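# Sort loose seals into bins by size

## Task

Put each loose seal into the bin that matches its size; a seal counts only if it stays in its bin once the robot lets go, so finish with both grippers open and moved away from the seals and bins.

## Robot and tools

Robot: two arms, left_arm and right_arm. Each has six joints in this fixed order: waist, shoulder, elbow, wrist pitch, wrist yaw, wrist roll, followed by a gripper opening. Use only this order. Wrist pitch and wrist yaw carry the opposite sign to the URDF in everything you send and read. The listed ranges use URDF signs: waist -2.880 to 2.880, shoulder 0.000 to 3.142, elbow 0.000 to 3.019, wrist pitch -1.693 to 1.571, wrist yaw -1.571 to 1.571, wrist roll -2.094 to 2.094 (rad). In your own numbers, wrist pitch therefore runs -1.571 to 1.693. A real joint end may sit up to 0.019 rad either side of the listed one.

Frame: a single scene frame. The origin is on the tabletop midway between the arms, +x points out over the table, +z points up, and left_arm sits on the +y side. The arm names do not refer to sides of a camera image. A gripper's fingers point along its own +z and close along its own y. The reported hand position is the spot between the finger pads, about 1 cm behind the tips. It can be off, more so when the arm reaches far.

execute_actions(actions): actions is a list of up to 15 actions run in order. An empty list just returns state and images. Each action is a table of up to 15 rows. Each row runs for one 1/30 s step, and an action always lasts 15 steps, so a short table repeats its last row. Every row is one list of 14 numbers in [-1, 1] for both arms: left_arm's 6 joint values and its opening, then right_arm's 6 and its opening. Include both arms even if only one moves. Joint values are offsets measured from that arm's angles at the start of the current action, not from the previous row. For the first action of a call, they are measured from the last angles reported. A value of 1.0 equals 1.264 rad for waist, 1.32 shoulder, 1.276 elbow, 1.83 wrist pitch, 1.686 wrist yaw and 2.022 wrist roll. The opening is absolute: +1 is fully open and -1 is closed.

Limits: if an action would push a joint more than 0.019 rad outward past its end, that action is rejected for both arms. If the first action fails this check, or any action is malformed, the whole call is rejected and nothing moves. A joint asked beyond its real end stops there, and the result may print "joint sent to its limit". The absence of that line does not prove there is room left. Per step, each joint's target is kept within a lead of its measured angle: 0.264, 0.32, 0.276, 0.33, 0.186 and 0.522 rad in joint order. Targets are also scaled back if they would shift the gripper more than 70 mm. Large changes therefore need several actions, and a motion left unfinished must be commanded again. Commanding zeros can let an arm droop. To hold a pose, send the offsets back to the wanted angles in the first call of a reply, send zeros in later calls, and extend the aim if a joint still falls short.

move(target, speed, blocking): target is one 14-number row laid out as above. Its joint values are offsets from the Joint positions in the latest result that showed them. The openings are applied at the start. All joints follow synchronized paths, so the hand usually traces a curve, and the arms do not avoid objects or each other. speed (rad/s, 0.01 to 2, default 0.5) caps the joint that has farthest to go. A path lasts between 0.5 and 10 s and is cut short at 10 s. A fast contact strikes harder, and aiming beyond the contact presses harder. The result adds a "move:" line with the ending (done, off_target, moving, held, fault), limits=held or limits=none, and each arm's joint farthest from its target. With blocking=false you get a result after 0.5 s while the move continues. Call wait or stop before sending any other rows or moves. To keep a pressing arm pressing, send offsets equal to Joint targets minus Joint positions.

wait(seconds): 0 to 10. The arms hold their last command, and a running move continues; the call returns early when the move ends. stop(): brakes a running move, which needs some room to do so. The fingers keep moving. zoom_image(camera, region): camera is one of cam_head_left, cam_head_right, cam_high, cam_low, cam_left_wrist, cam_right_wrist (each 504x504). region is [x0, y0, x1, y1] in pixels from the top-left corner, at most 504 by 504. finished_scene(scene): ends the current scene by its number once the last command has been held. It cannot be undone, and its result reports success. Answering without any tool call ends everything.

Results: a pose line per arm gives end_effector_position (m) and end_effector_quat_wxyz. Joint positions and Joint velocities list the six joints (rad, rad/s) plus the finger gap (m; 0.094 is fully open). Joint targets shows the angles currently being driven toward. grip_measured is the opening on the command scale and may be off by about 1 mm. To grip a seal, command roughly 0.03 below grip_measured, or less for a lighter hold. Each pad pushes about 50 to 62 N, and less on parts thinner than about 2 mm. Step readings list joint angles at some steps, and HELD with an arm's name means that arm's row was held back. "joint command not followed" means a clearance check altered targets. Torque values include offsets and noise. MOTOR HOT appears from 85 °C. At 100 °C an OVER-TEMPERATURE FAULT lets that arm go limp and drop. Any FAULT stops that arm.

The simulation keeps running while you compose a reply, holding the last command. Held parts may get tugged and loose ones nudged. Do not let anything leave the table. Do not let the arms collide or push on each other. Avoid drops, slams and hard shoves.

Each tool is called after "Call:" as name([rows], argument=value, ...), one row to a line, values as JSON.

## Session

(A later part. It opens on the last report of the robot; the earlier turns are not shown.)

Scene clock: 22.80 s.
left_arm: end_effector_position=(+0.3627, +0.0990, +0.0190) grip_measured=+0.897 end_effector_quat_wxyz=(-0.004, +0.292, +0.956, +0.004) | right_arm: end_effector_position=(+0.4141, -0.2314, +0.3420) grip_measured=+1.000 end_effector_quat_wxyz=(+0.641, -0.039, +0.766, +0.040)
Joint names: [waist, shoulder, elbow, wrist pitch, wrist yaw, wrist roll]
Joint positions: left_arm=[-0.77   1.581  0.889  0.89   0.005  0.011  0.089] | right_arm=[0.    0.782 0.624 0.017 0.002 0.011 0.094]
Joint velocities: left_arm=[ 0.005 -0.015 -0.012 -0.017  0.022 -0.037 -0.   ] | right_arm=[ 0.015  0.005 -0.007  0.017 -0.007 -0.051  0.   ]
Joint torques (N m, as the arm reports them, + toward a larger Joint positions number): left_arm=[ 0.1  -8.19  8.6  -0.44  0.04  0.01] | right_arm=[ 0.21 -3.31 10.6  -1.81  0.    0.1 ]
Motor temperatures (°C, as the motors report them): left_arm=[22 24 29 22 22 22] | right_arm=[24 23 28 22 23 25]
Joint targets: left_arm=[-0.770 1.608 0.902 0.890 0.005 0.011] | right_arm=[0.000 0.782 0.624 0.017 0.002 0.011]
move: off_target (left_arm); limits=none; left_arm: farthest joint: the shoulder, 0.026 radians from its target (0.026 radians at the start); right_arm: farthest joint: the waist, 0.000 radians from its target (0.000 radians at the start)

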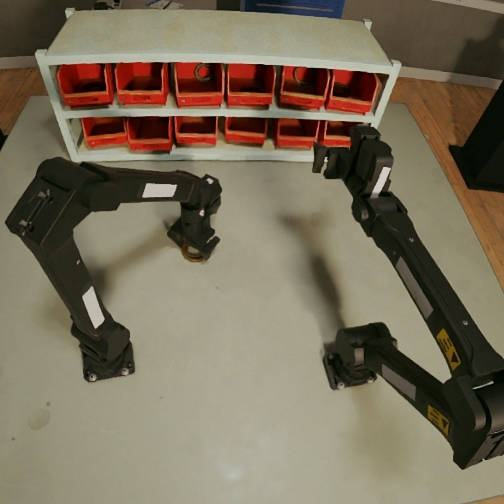

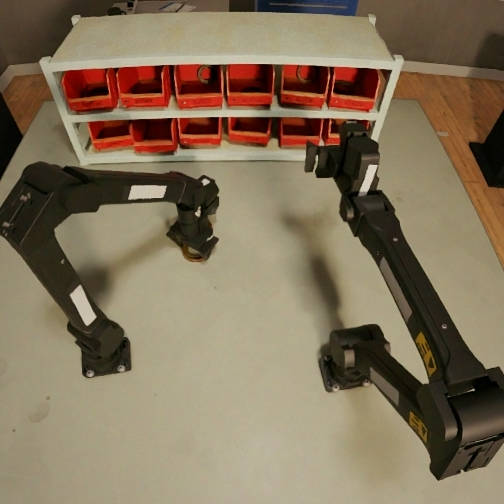

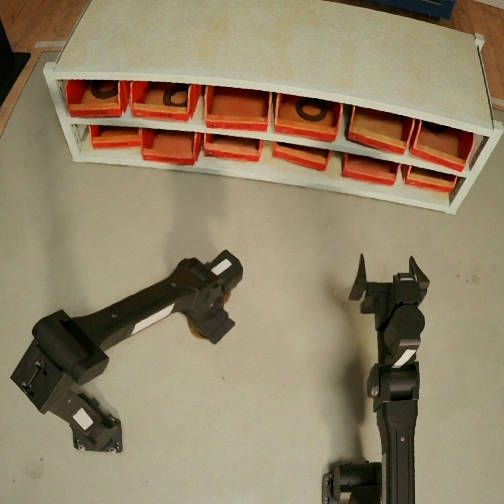

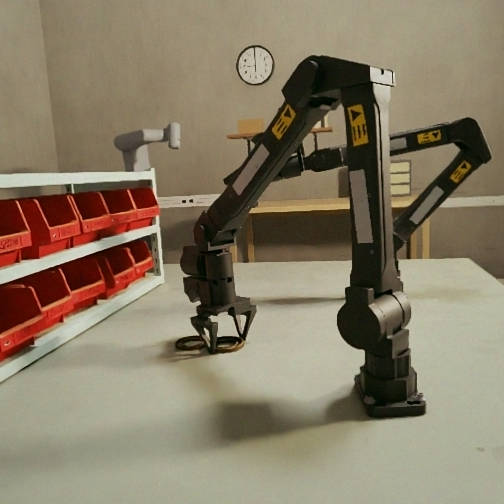

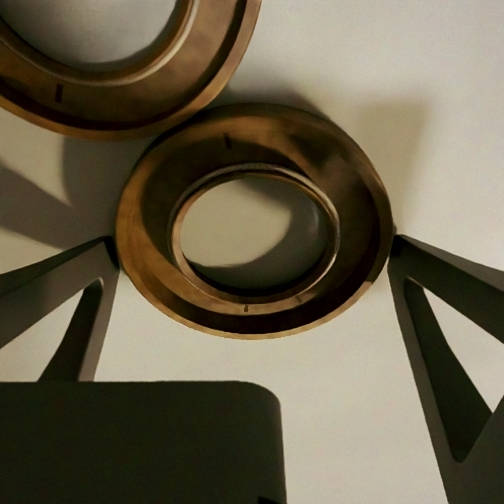

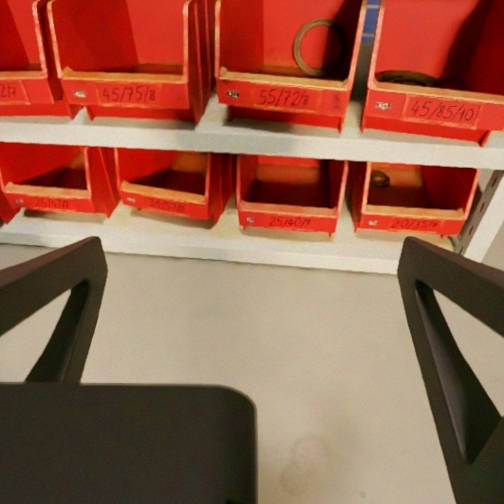

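Call:
move(target=[0,0.01,0.01,0,0,0,0.635,0,0,0,0,0,0,1])

Call:
move(target=[0,-0.15,0.02,0.1,0,0,0.635,0,0.3,0.3,0.3,0,0,1], speed=0.35)

Call:
move(target=[0.41,0,0.145,-0.705,0,0,0.635,0.2,0.3,0.3,0.25,0,0,1])

Scene clock: 27.13 s.
left_arm: end_effector_position=(+0.3628, +0.0991, +0.0190) grip_measured=+0.679 end_effector_quat_wxyz=(-0.004, +0.292, +0.956, +0.005) | right_arm: end_effector_position=(+0.4141, -0.2314, +0.3420) grip_measured=+1.000 end_effector_quat_wxyz=(+0.641, -0.039, +0.766, +0.040)
Joint names: [waist, shoulder, elbow, wrist pitch, wrist yaw, wrist roll]
Joint positions: left_arm=[-0.77   1.581  0.889  0.89   0.007  0.011  0.079] | right_arm=[0.    0.782 0.624 0.017 0.002 0.011 0.094]
Joint velocities: left_arm=[ 0.005 -0.015 -0.017  0.002 -0.007  0.022 -0.   ] | right_arm=[-0.005 -0.005 -0.012  0.017 -0.037  0.022  0.   ]
Joint torques (N m, as the arm reports them, + toward a larger Joint positions number): left_arm=[ 0.27 -9.31  8.61 -0.47 -0.02  0.  ] | right_arm=[ 0.06 -3.23 10.58 -1.85  0.    0.1 ]
Motor temperatures (°C, as the motors report them): left_arm=[22 24 29 22 22 22] | right_arm=[24 23 28 22 23 25]
Joint targets: left_arm=[-0.770 1.594 0.902 0.890 0.006 0.011] | right_arm=[0.000 0.782 0.624 0.017 0.002 0.011]
move: done; limits=none; left_arm: farthest joint: the shoulder, 0.013 radians from its target (0.013 radians at the start); right_arm: farthest joint: the waist, 0.000 radians from its target (0.000 radians at the start)

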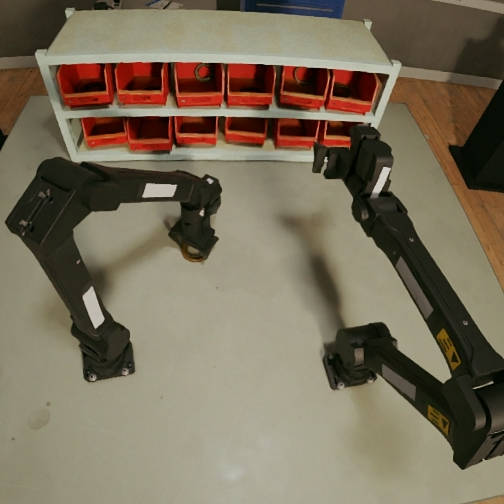

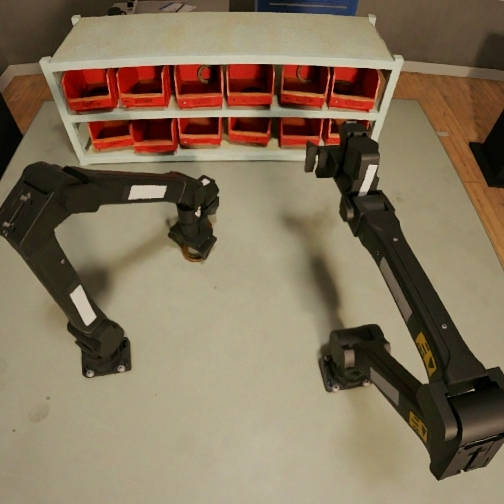

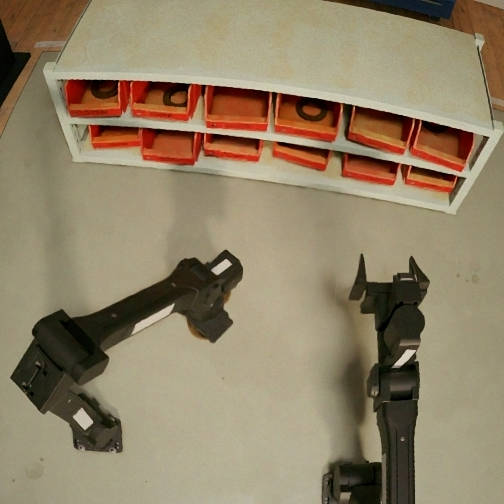

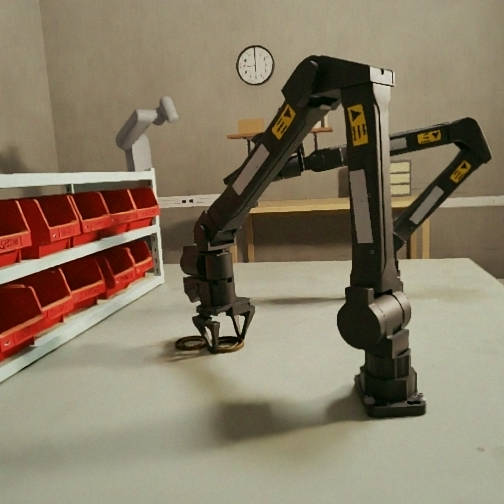

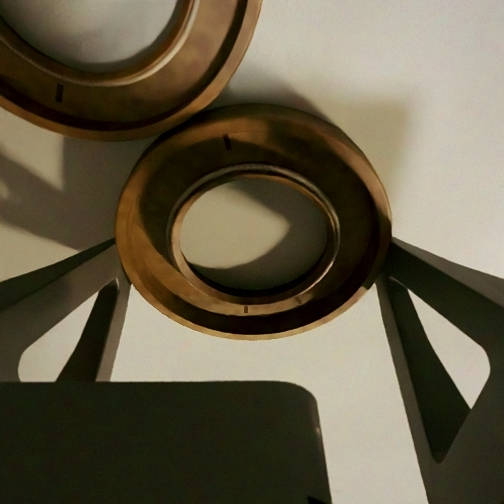

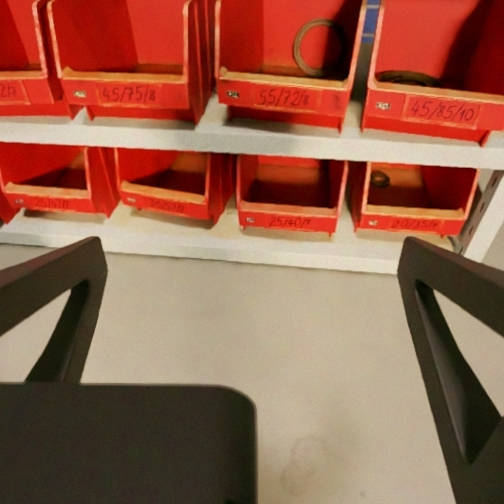

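Scene clock: 29.17 s.
left_arm: end_effector_position=(+0.3404, +0.1139, +0.0830) grip_measured=+0.679 end_effector_quat_wxyz=(+0.003, +0.292, +0.956, +0.003) | right_arm: end_effector_position=(+0.4755, -0.2245, +0.2372) grip_measured=+1.000 end_effector_quat_wxyz=(+0.375, -0.047, +0.926, +0.024)
Joint names: [waist, shoulder, elbow, wrist pitch, wrist yaw, wrist roll]
Joint positions: left_arm=[-0.77   1.399  0.889  1.058  0.007  0.011  0.079] | right_arm=[0.    1.18  0.935 0.555 0.002 0.011 0.094]
Joint velocities: left_arm=[-0.005 -0.005 -0.007 -0.002 -0.022  0.007 -0.001] | right_arm=[ 0.005 -0.015  0.007  0.012 -0.007 -0.081  0.   ]
Joint torques (N m, as the arm reports them, + toward a larger Joint positions number): left_arm=[  0.25 -10.41  10.57   0.25   0.03   0.  ] | right_arm=[-0.05 -7.67 16.27 -1.08 -0.02  0.11]
Motor temperatures (°C, as the motors report them): left_arm=[22 24 29 22 22 22] | right_arm=[24 23 29 22 23 25]
Joint targets: left_arm=[-0.770 1.383 0.915 1.073 0.007 0.011] | right_arm=[0.000 1.178 1.006 0.566 0.002 0.011]
move: off_target (left_arm, right_arm); limits=none; left_arm: farthest joint: the elbow, 0.025 radians from its target (0.025 radians at the start); right_arm: farthest joint: the elbow, 0.072 radians from its target (0.383 radians at the start)

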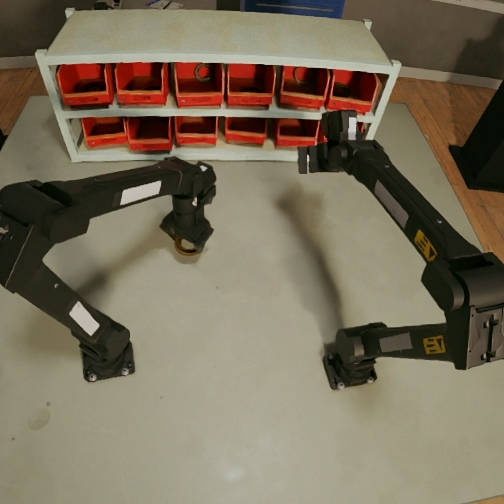

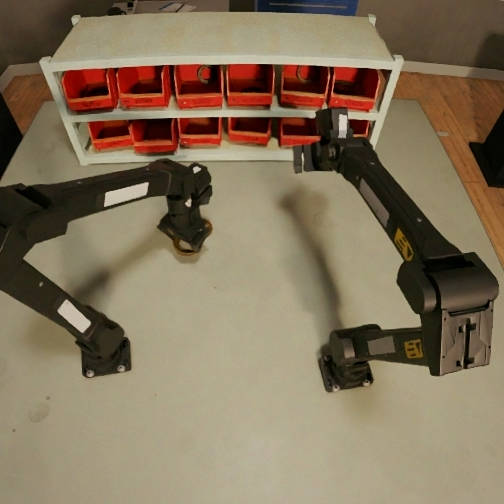

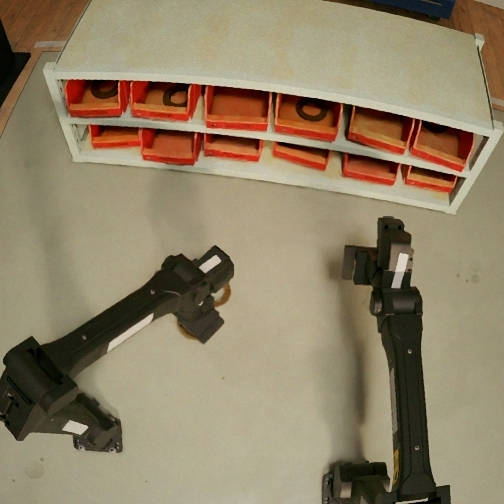

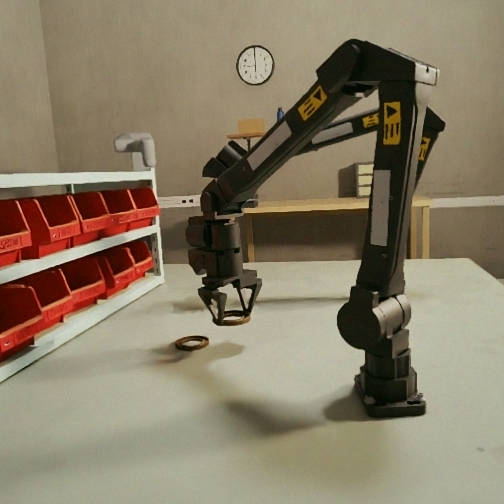

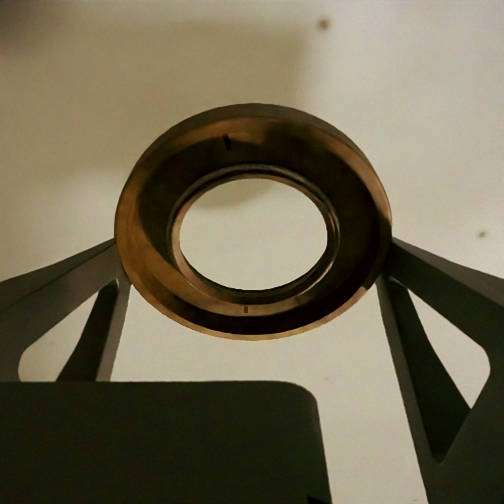

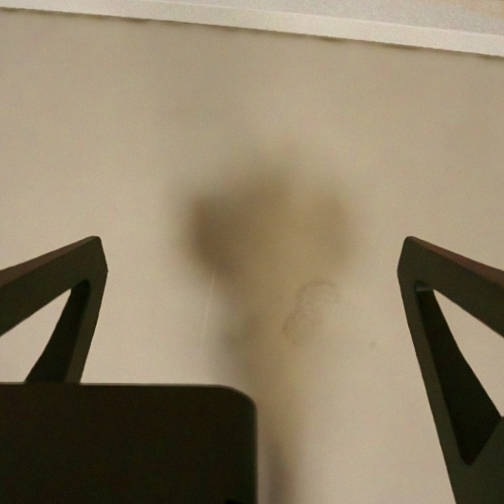

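Scene clock: 32.20 s.
left_arm: end_effector_position=(+0.6617, +0.2666, +0.3358) grip_measured=+0.679 end_effector_quat_wxyz=(+0.646, +0.029, +0.763, -0.017) | right_arm: end_effector_position=(+0.4773, -0.0991, +0.1479) grip_measured=+1.000 end_effector_quat_wxyz=(+0.120, -0.171, +0.978, +0.023)
Joint names: [waist, shoulder, elbow, wrist pitch, wrist yaw, wrist roll]
Joint positions: left_arm=[-0.259  1.399  1.028 -0.205  0.007  0.011  0.079] | right_arm=[0.245 1.577 1.251 1.001 0.002 0.011 0.094]
Joint velocities: left_arm=[-0.005 -0.015  0.012  0.007  0.037  0.037 -0.   ] | right_arm=[-0.005  0.005 -0.012  0.007  0.037  0.066  0.   ]
Joint torques (N m, as the arm reports them, + toward a larger Joint positions number): left_arm=[  0.52 -10.62  14.73  -3.76   0.05  -0.01] | right_arm=[  1.17 -12.73  14.86  -0.27  -0.02   0.11]
Motor temperatures (°C, as the motors report them): left_arm=[22 24 29 22 22 22] | right_arm=[24 23 29 22 23 25]
Joint targets: left_arm=[-0.251 1.399 1.075 -0.233 0.007 0.011] | right_arm=[0.253 1.576 1.318 1.013 0.002 0.011]
move: off_target (left_arm, right_arm); limits=none; left_arm: farthest joint: the elbow, 0.046 radians from its target (0.185 radians at the start); right_arm: farthest joint: the elbow, 0.067 radians from its target (0.383 radians at the start)

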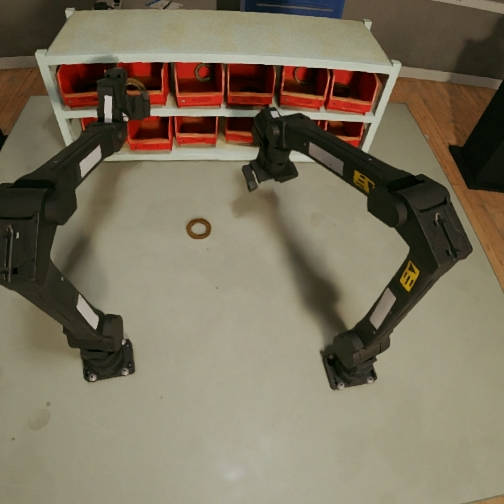

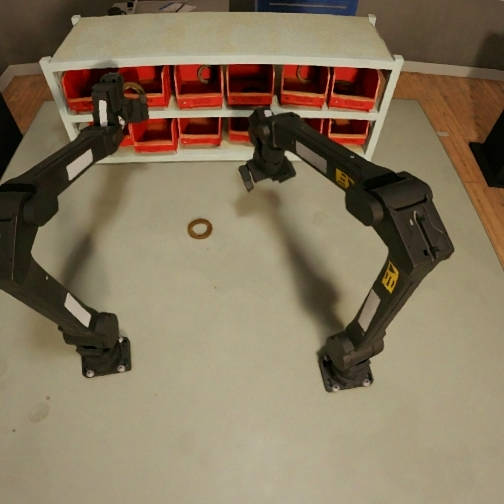

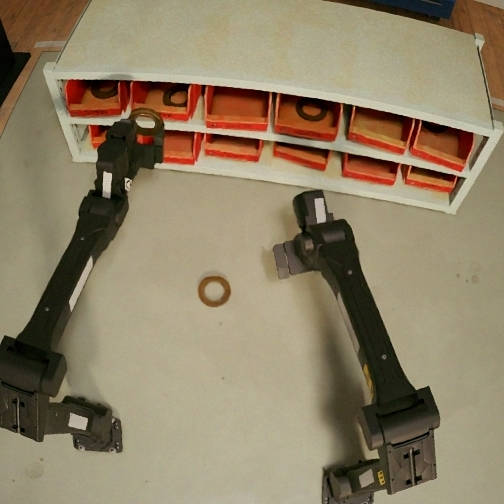

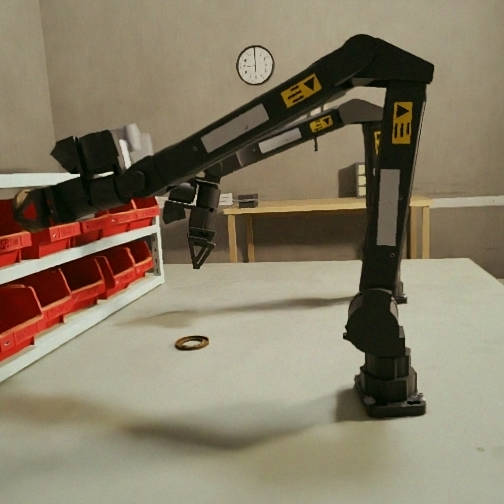

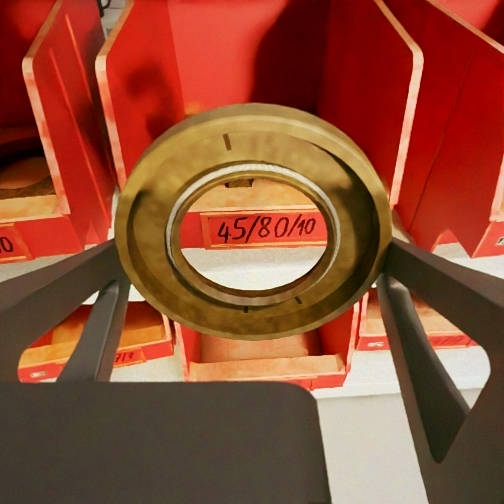

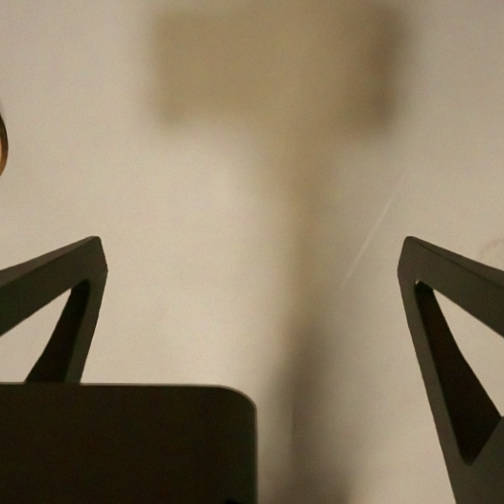

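Call:
move(target=[-0.012,0.12,0.158,0,0,0,0.635,0.268,0.28,0.216,0.055,0,0,1], speed=0.25)

Scene clock: 35.93 s.
left_arm: end_effector_position=(+0.7169, +0.2626, +0.3379) grip_measured=+0.679 end_effector_quat_wxyz=(+0.650, +0.029, +0.760, -0.017) | right_arm: end_effector_position=(+0.4279, +0.0831, +0.0327) grip_measured=+1.000 end_effector_quat_wxyz=(-0.002, -0.336, +0.942, +0.000)
Joint names: [waist, shoulder, elbow, wrist pitch, wrist yaw, wrist roll]
Joint positions: left_arm=[-0.259  1.539  1.178 -0.205  0.007  0.011  0.079] | right_arm=[0.586 1.952 1.467 1.089 0.002 0.011 0.094]
Joint velocities: left_arm=[-0.024 -0.005  0.017 -0.002 -0.037 -0.022 -0.001] | right_arm=[ 0.005  0.005 -0.007  0.022 -0.066  0.051  0.   ]
Joint torques (N m, as the arm reports them, + toward a larger Joint positions number): left_arm=[ -0.62 -11.97  15.31  -2.45   0.04   0.  ] | right_arm=[ -0.29 -16.63  13.4    0.14  -0.01   0.1 ]
Motor temperatures (°C, as the motors report them): left_arm=[22 25 30 22 22 22] | right_arm=[24 23 30 22 23 25]
Joint targets: left_arm=[-0.274 1.557 1.229 -0.205 0.007 0.011] | right_arm=[0.584 1.946 1.526 1.101 0.002 0.011]
move: off_target (left_arm, right_arm); limits=none; left_arm: farthest joint: the elbow, 0.052 radians from its target (0.202 radians at the start); right_arm: farthest joint: the elbow, 0.060 radians from its target (0.276 radians at the start)

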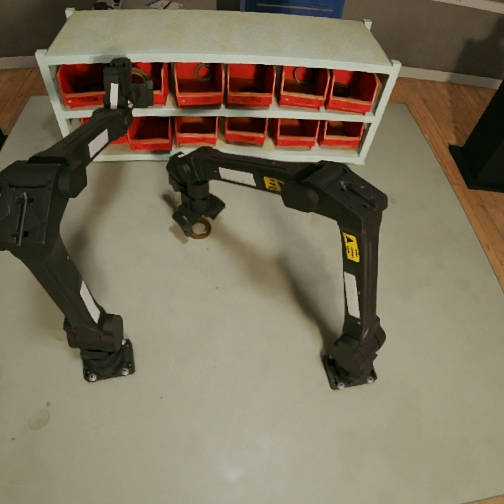

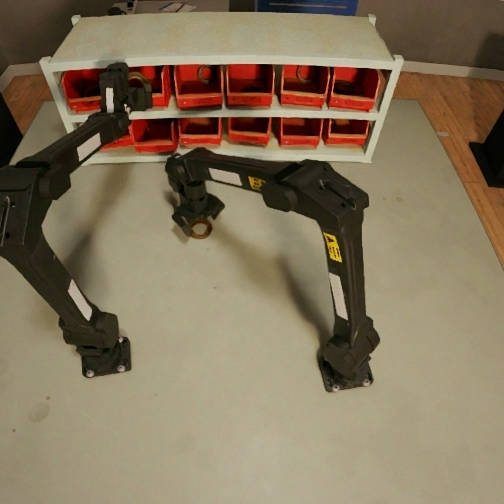

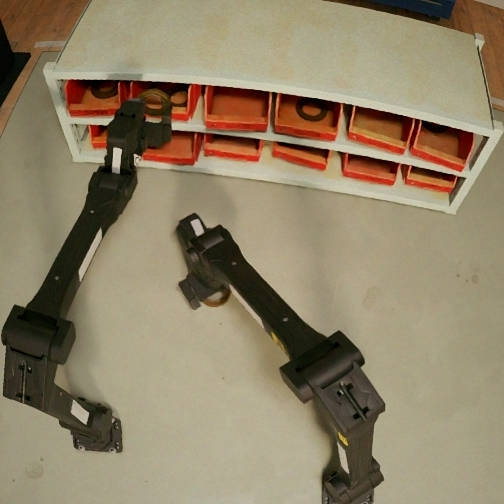

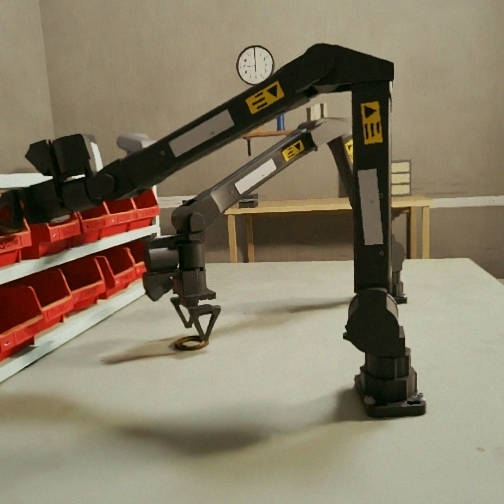

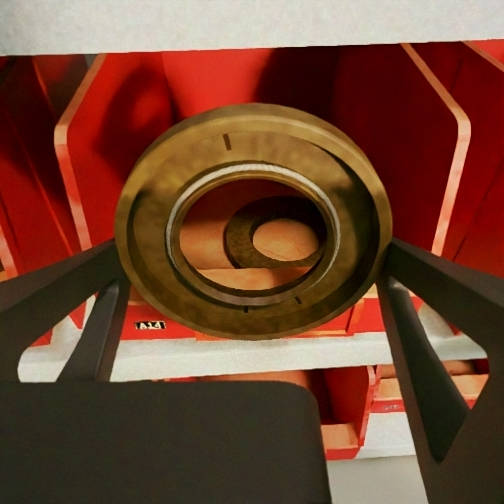

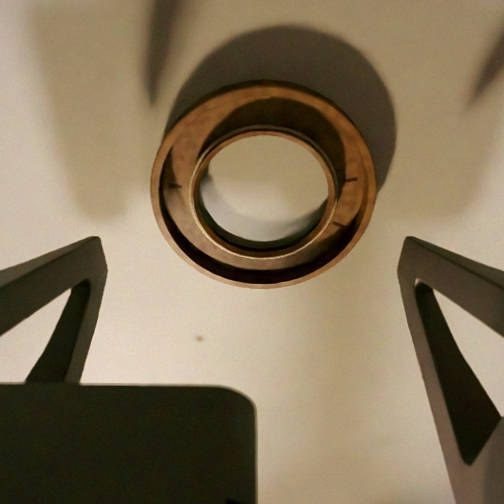

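Call:
move(target=[-0.015,0,0.048,0,0,0,0.635,-0.012,0.04,0,-0.035,0,0,1], speed=0.08)

Call:
move(target=[0,0.09,0.125,0,0,0,0.635,0,0.012,0.01,0,0,0,1], speed=0.1)

Scene clock: 40.97 s.
left_arm: end_effector_position=(+0.7185, +0.2602, +0.3438) grip_measured=+0.679 end_effector_quat_wxyz=(+0.653, +0.030, +0.756, -0.018) | right_arm: end_effector_position=(+0.4324, +0.0862, +0.0102) grip_measured=+1.000 end_effector_quat_wxyz=(-0.002, -0.336, +0.942, +0.001)
Joint names: [waist, shoulder, elbow, wrist pitch, wrist yaw, wrist roll]
Joint positions: left_arm=[-0.263  1.539  1.188 -0.205  0.007  0.011  0.079] | right_arm=[0.584 1.993 1.467 1.048 0.004 0.011 0.094]
Joint velocities: left_arm=[-0.015 -0.015  0.007 -0.012  0.037  0.007 -0.001] | right_arm=[-0.005 -0.005  0.002  0.012  0.007  0.007  0.   ]
Joint torques (N m, as the arm reports them, + toward a larger Joint positions number): left_arm=[ -0.69 -13.91  15.11  -2.46   0.04  -0.02] | right_arm=[ -0.77 -15.51   8.04  -1.2   -0.07   0.1 ]
Motor temperatures (°C, as the motors report them): left_arm=[22 25 31 22 22 22] | right_arm=[24 24 30 22 23 25]
Joint targets: left_arm=[-0.278 1.539 1.239 -0.205 0.007 0.011] | right_arm=[0.571 2.004 1.467 1.025 0.002 0.011]
move: off_target (left_arm, right_arm); limits=none; left_arm: farthest joint: the elbow, 0.051 radians from its target (0.061 radians at the start); right_arm: farthest joint: the wrist pitch, 0.023 radians from its target (0.064 radians at the start)

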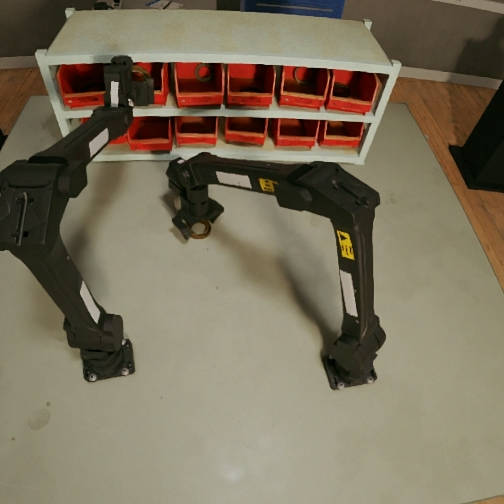

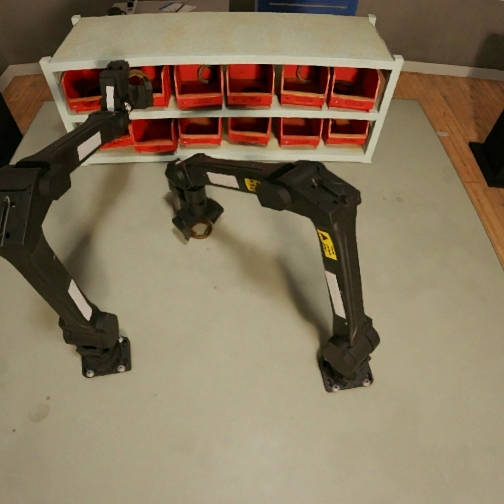

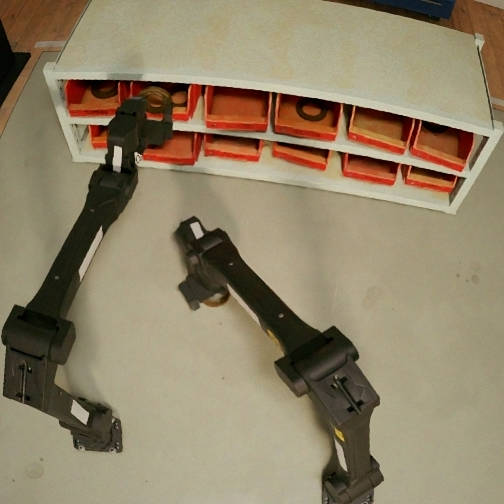

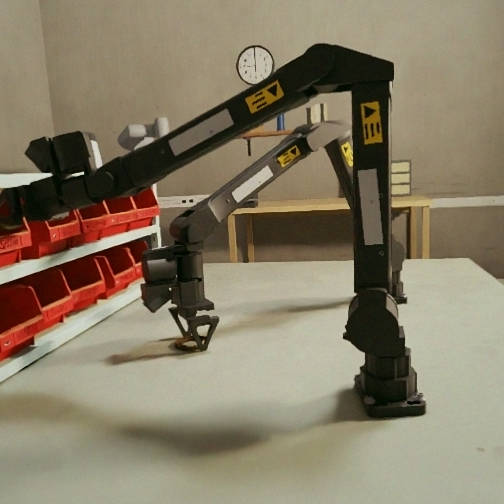

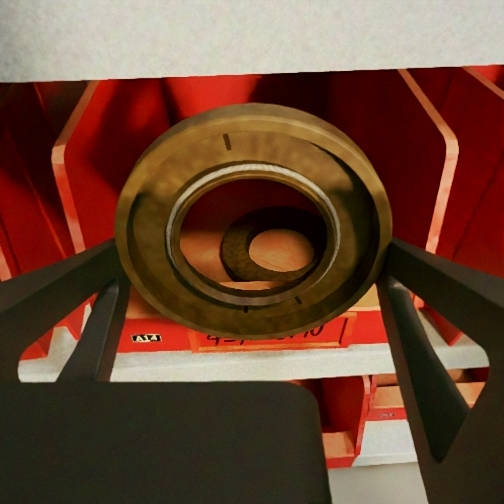

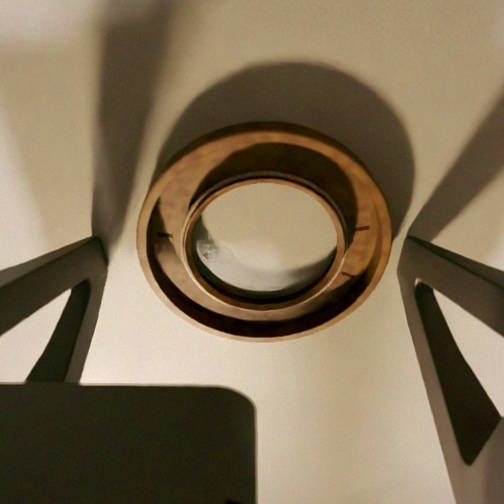

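Scene clock: 42.87 s.
left_arm: end_effector_position=(+0.7569, +0.2573, +0.3416) grip_measured=+0.679 end_effector_quat_wxyz=(+0.656, +0.030, +0.754, -0.019) | right_arm: end_effector_position=(+0.4323, +0.0862, +0.0100) grip_measured=+1.000 end_effector_quat_wxyz=(-0.003, -0.336, +0.942, +0.001)
Joint names: [waist, shoulder, elbow, wrist pitch, wrist yaw, wrist roll]
Joint positions: left_arm=[-0.263  1.637  1.295 -0.205  0.007  0.011  0.079] | right_arm=[0.584 1.994 1.467 1.048 0.004 0.011 0.094]
Joint velocities: left_arm=[-0.015  0.005 -0.027  0.012 -0.022 -0.007 -0.   ] | right_arm=[-0.024 -0.034  0.007  0.012  0.051 -0.022  0.   ]
Joint torques (N m, as the arm reports them, + toward a larger Joint positions number): left_arm=[  0.3  -13.79  15.26  -2.41   0.03  -0.01] | right_arm=[  0.07 -15.25   9.14  -0.32  -0.01   0.1 ]
Motor temperatures (°C, as the motors report them): left_arm=[22 25 32 22 22 22] | right_arm=[24 24 30 22 23 25]
Joint targets: left_arm=[-0.263 1.658 1.347 -0.205 0.007 0.011] | right_arm=[0.584 2.009 1.479 1.048 0.004 0.011]
move: off_target (left_arm); limits=none; left_arm: farthest joint: the elbow, 0.053 radians from its target (0.160 radians at the start); right_arm: farthest joint: the shoulder, 0.015 radians from its target (0.016 radians at the start)

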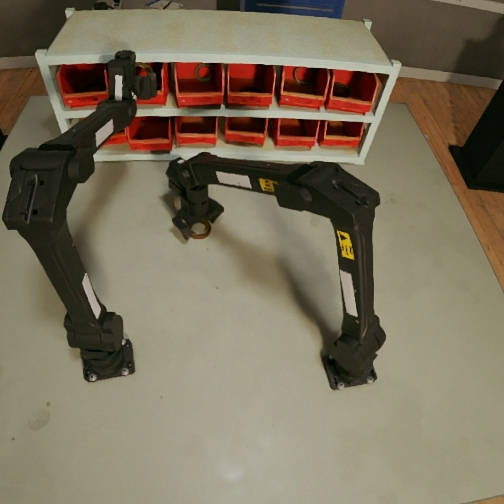

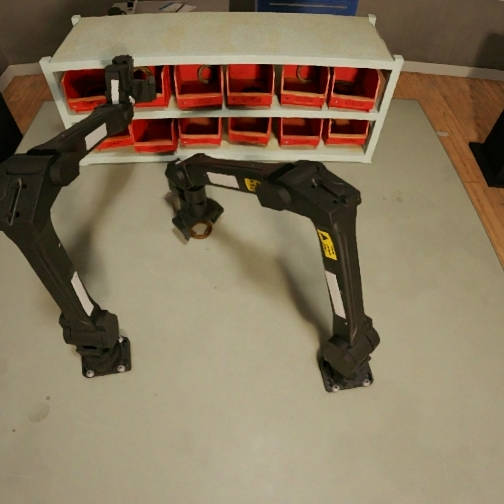

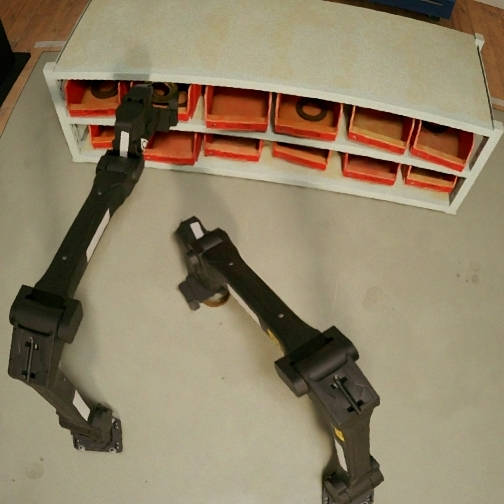

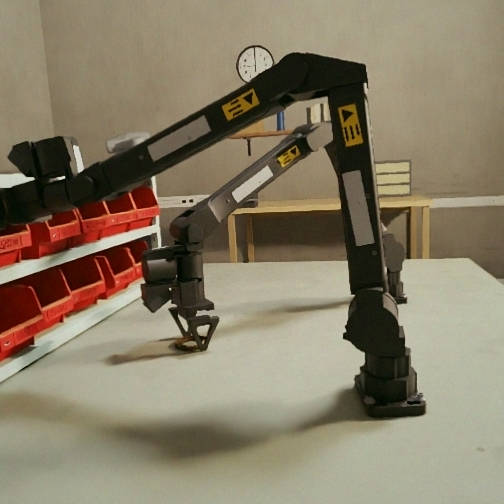

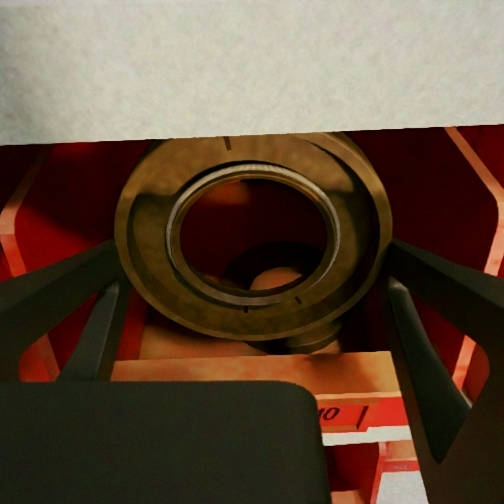

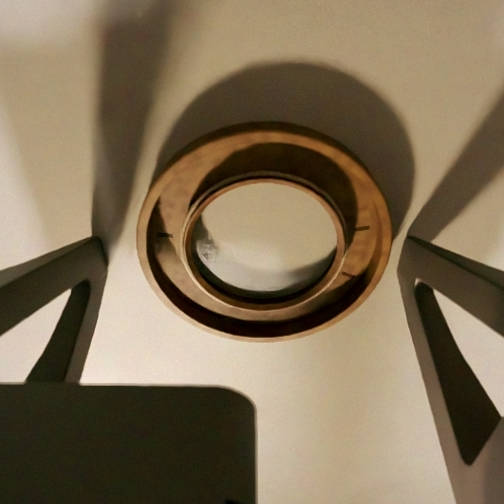

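Call:
move(target=[0,0.09,0.105,0,0,0,0.635,-0.005,0,0.01,0,0,0,0.535], speed=0.1)

Call:
move(target=[0,0,0.038,0,0,0,0.85,0,-0.15,0.02,0.08,0,0,0.535], speed=0.2)

Scene clock: 46.43 s.
left_arm: end_effector_position=(+0.7901, +0.2548, +0.3208) grip_measured=+0.679 end_effector_quat_wxyz=(+0.650, +0.030, +0.759, -0.018) | right_arm: end_effector_position=(+0.4321, +0.0865, +0.0100) grip_measured=+0.575 end_effector_quat_wxyz=(-0.003, -0.336, +0.942, +0.002)
Joint names: [waist, shoulder, elbow, wrist pitch, wrist yaw, wrist roll]
Joint positions: left_arm=[-0.263  1.735  1.376 -0.205  0.007  0.011  0.079] | right_arm=[0.584 1.994 1.467 1.048 0.006 0.011 0.074]
Joint velocities: left_arm=[-0.015 -0.005  0.017  0.012  0.022 -0.037  0.   ] | right_arm=[ 0.005 -0.005 -0.007  0.002  0.051 -0.022 -0.   ]
Joint torques (N m, as the arm reports them, + toward a larger Joint positions number): left_arm=[  0.32 -15.51  15.3   -2.45   0.04   0.  ] | right_arm=[ -0.18 -16.65   9.17  -0.31  -0.08   0.1 ]
Motor temperatures (°C, as the motors report them): left_arm=[22 25 32 22 22 22] | right_arm=[24 24 29 22 23 25]
Joint targets: left_arm=[-0.263 1.756 1.429 -0.205 0.007 0.011] | right_arm=[0.578 1.994 1.479 1.048 0.004 0.011]
move: off_target (left_arm); limits=none; left_arm: farthest joint: the elbow, 0.053 radians from its target (0.134 radians at the start); right_arm: farthest joint: the elbow, 0.013 radians from its target (0.013 radians at the start)

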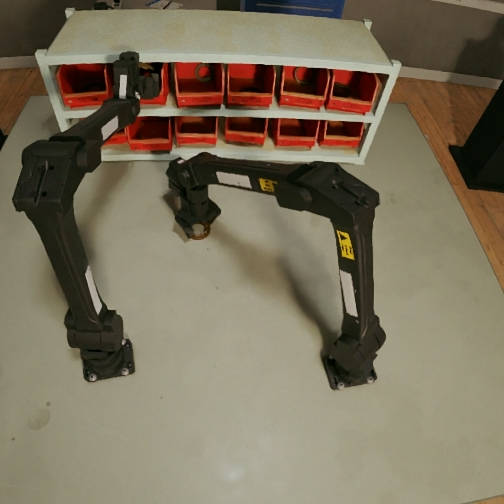

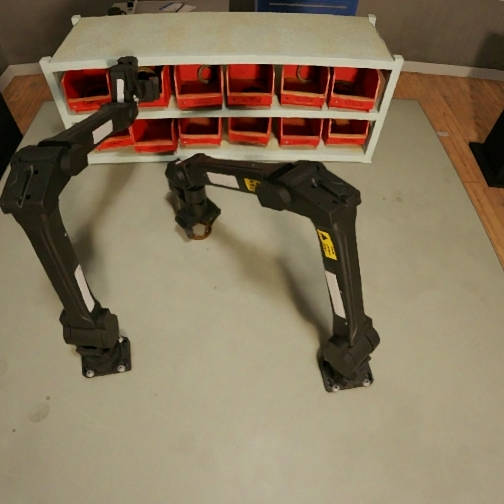

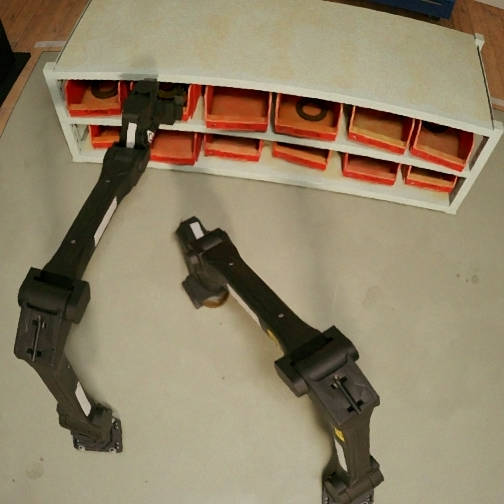

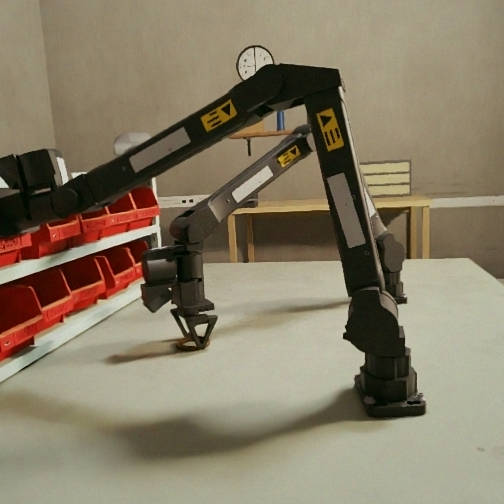

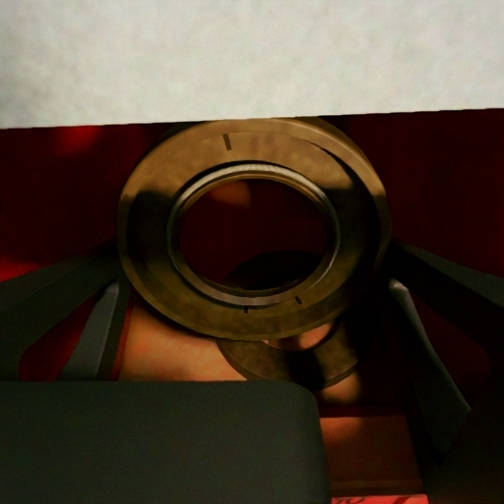

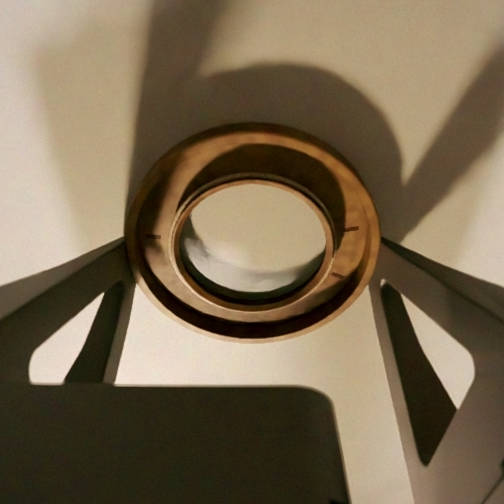

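Scene clock: 47.83 s.
left_arm: end_effector_position=(+0.7901, +0.2548, +0.3206) grip_measured=+0.847 end_effector_quat_wxyz=(+0.650, +0.030, +0.759, -0.018) | right_arm: end_effector_position=(+0.4169, +0.0738, +0.1081) grip_measured=+0.575 end_effector_quat_wxyz=(+0.020, -0.336, +0.942, +0.011)
Joint names: [waist, shoulder, elbow, wrist pitch, wrist yaw, wrist roll]
Joint positions: left_arm=[-0.263  1.735  1.376 -0.205  0.007  0.011  0.087] | right_arm=[0.584 1.81  1.467 1.182 0.006 0.011 0.074]
Joint velocities: left_arm=[ 0.015 -0.005 -0.007  0.012  0.037 -0.022 -0.   ] | right_arm=[-0.015 -0.024 -0.007 -0.007  0.022  0.051  0.   ]
Joint torques (N m, as the arm reports them, + toward a larger Joint positions number): left_arm=[  0.32 -16.86  14.96  -2.49   0.04  -0.02] | right_arm=[  0.09 -16.    11.05   0.06   0.     0.1 ]
Motor temperatures (°C, as the motors report them): left_arm=[22 25 32 22 22 22] | right_arm=[24 24 29 22 23 25]
Joint targets: left_arm=[-0.263 1.735 1.425 -0.205 0.007 0.011] | right_arm=[0.584 1.795 1.492 1.194 0.006 0.011]
move: off_target (left_arm, right_arm); limits=none; left_arm: farthest joint: the elbow, 0.049 radians from its target (0.048 radians at the start); right_arm: farthest joint: the elbow, 0.026 radians from its target (0.026 radians at the start)

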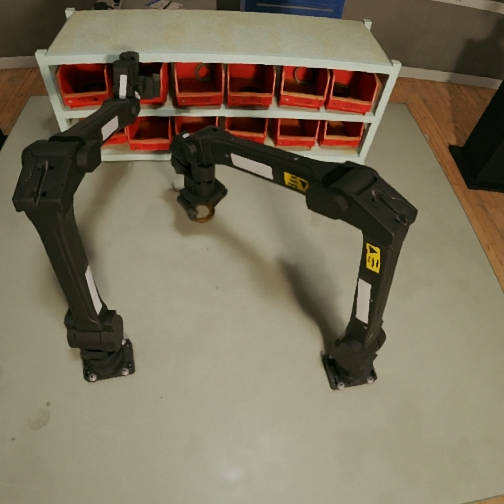

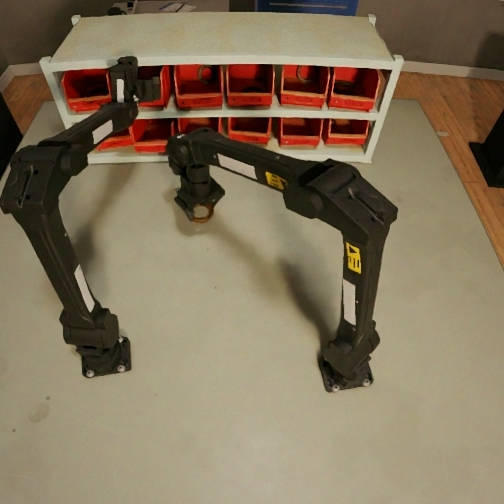

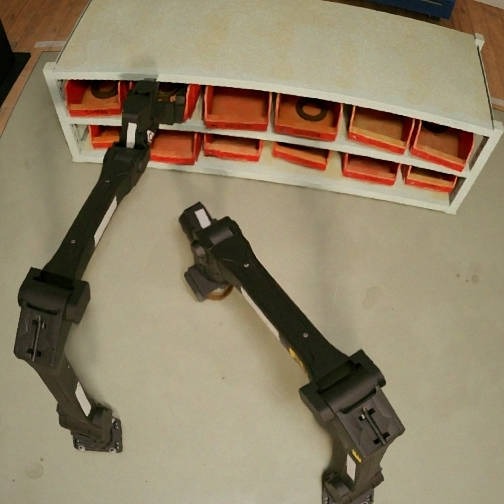

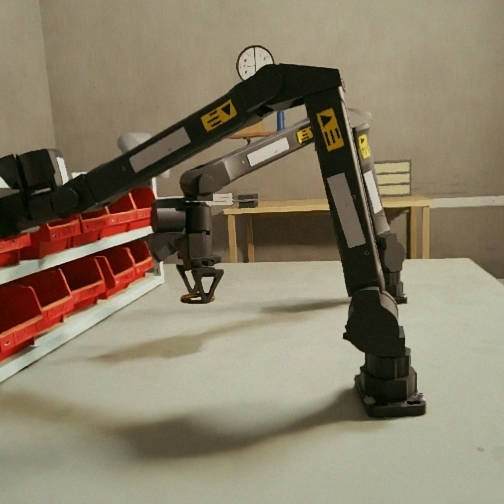

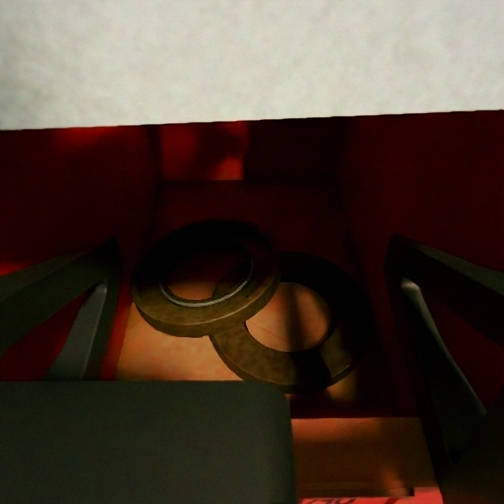

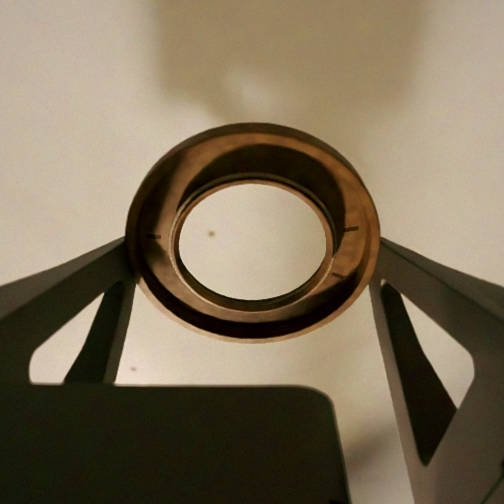

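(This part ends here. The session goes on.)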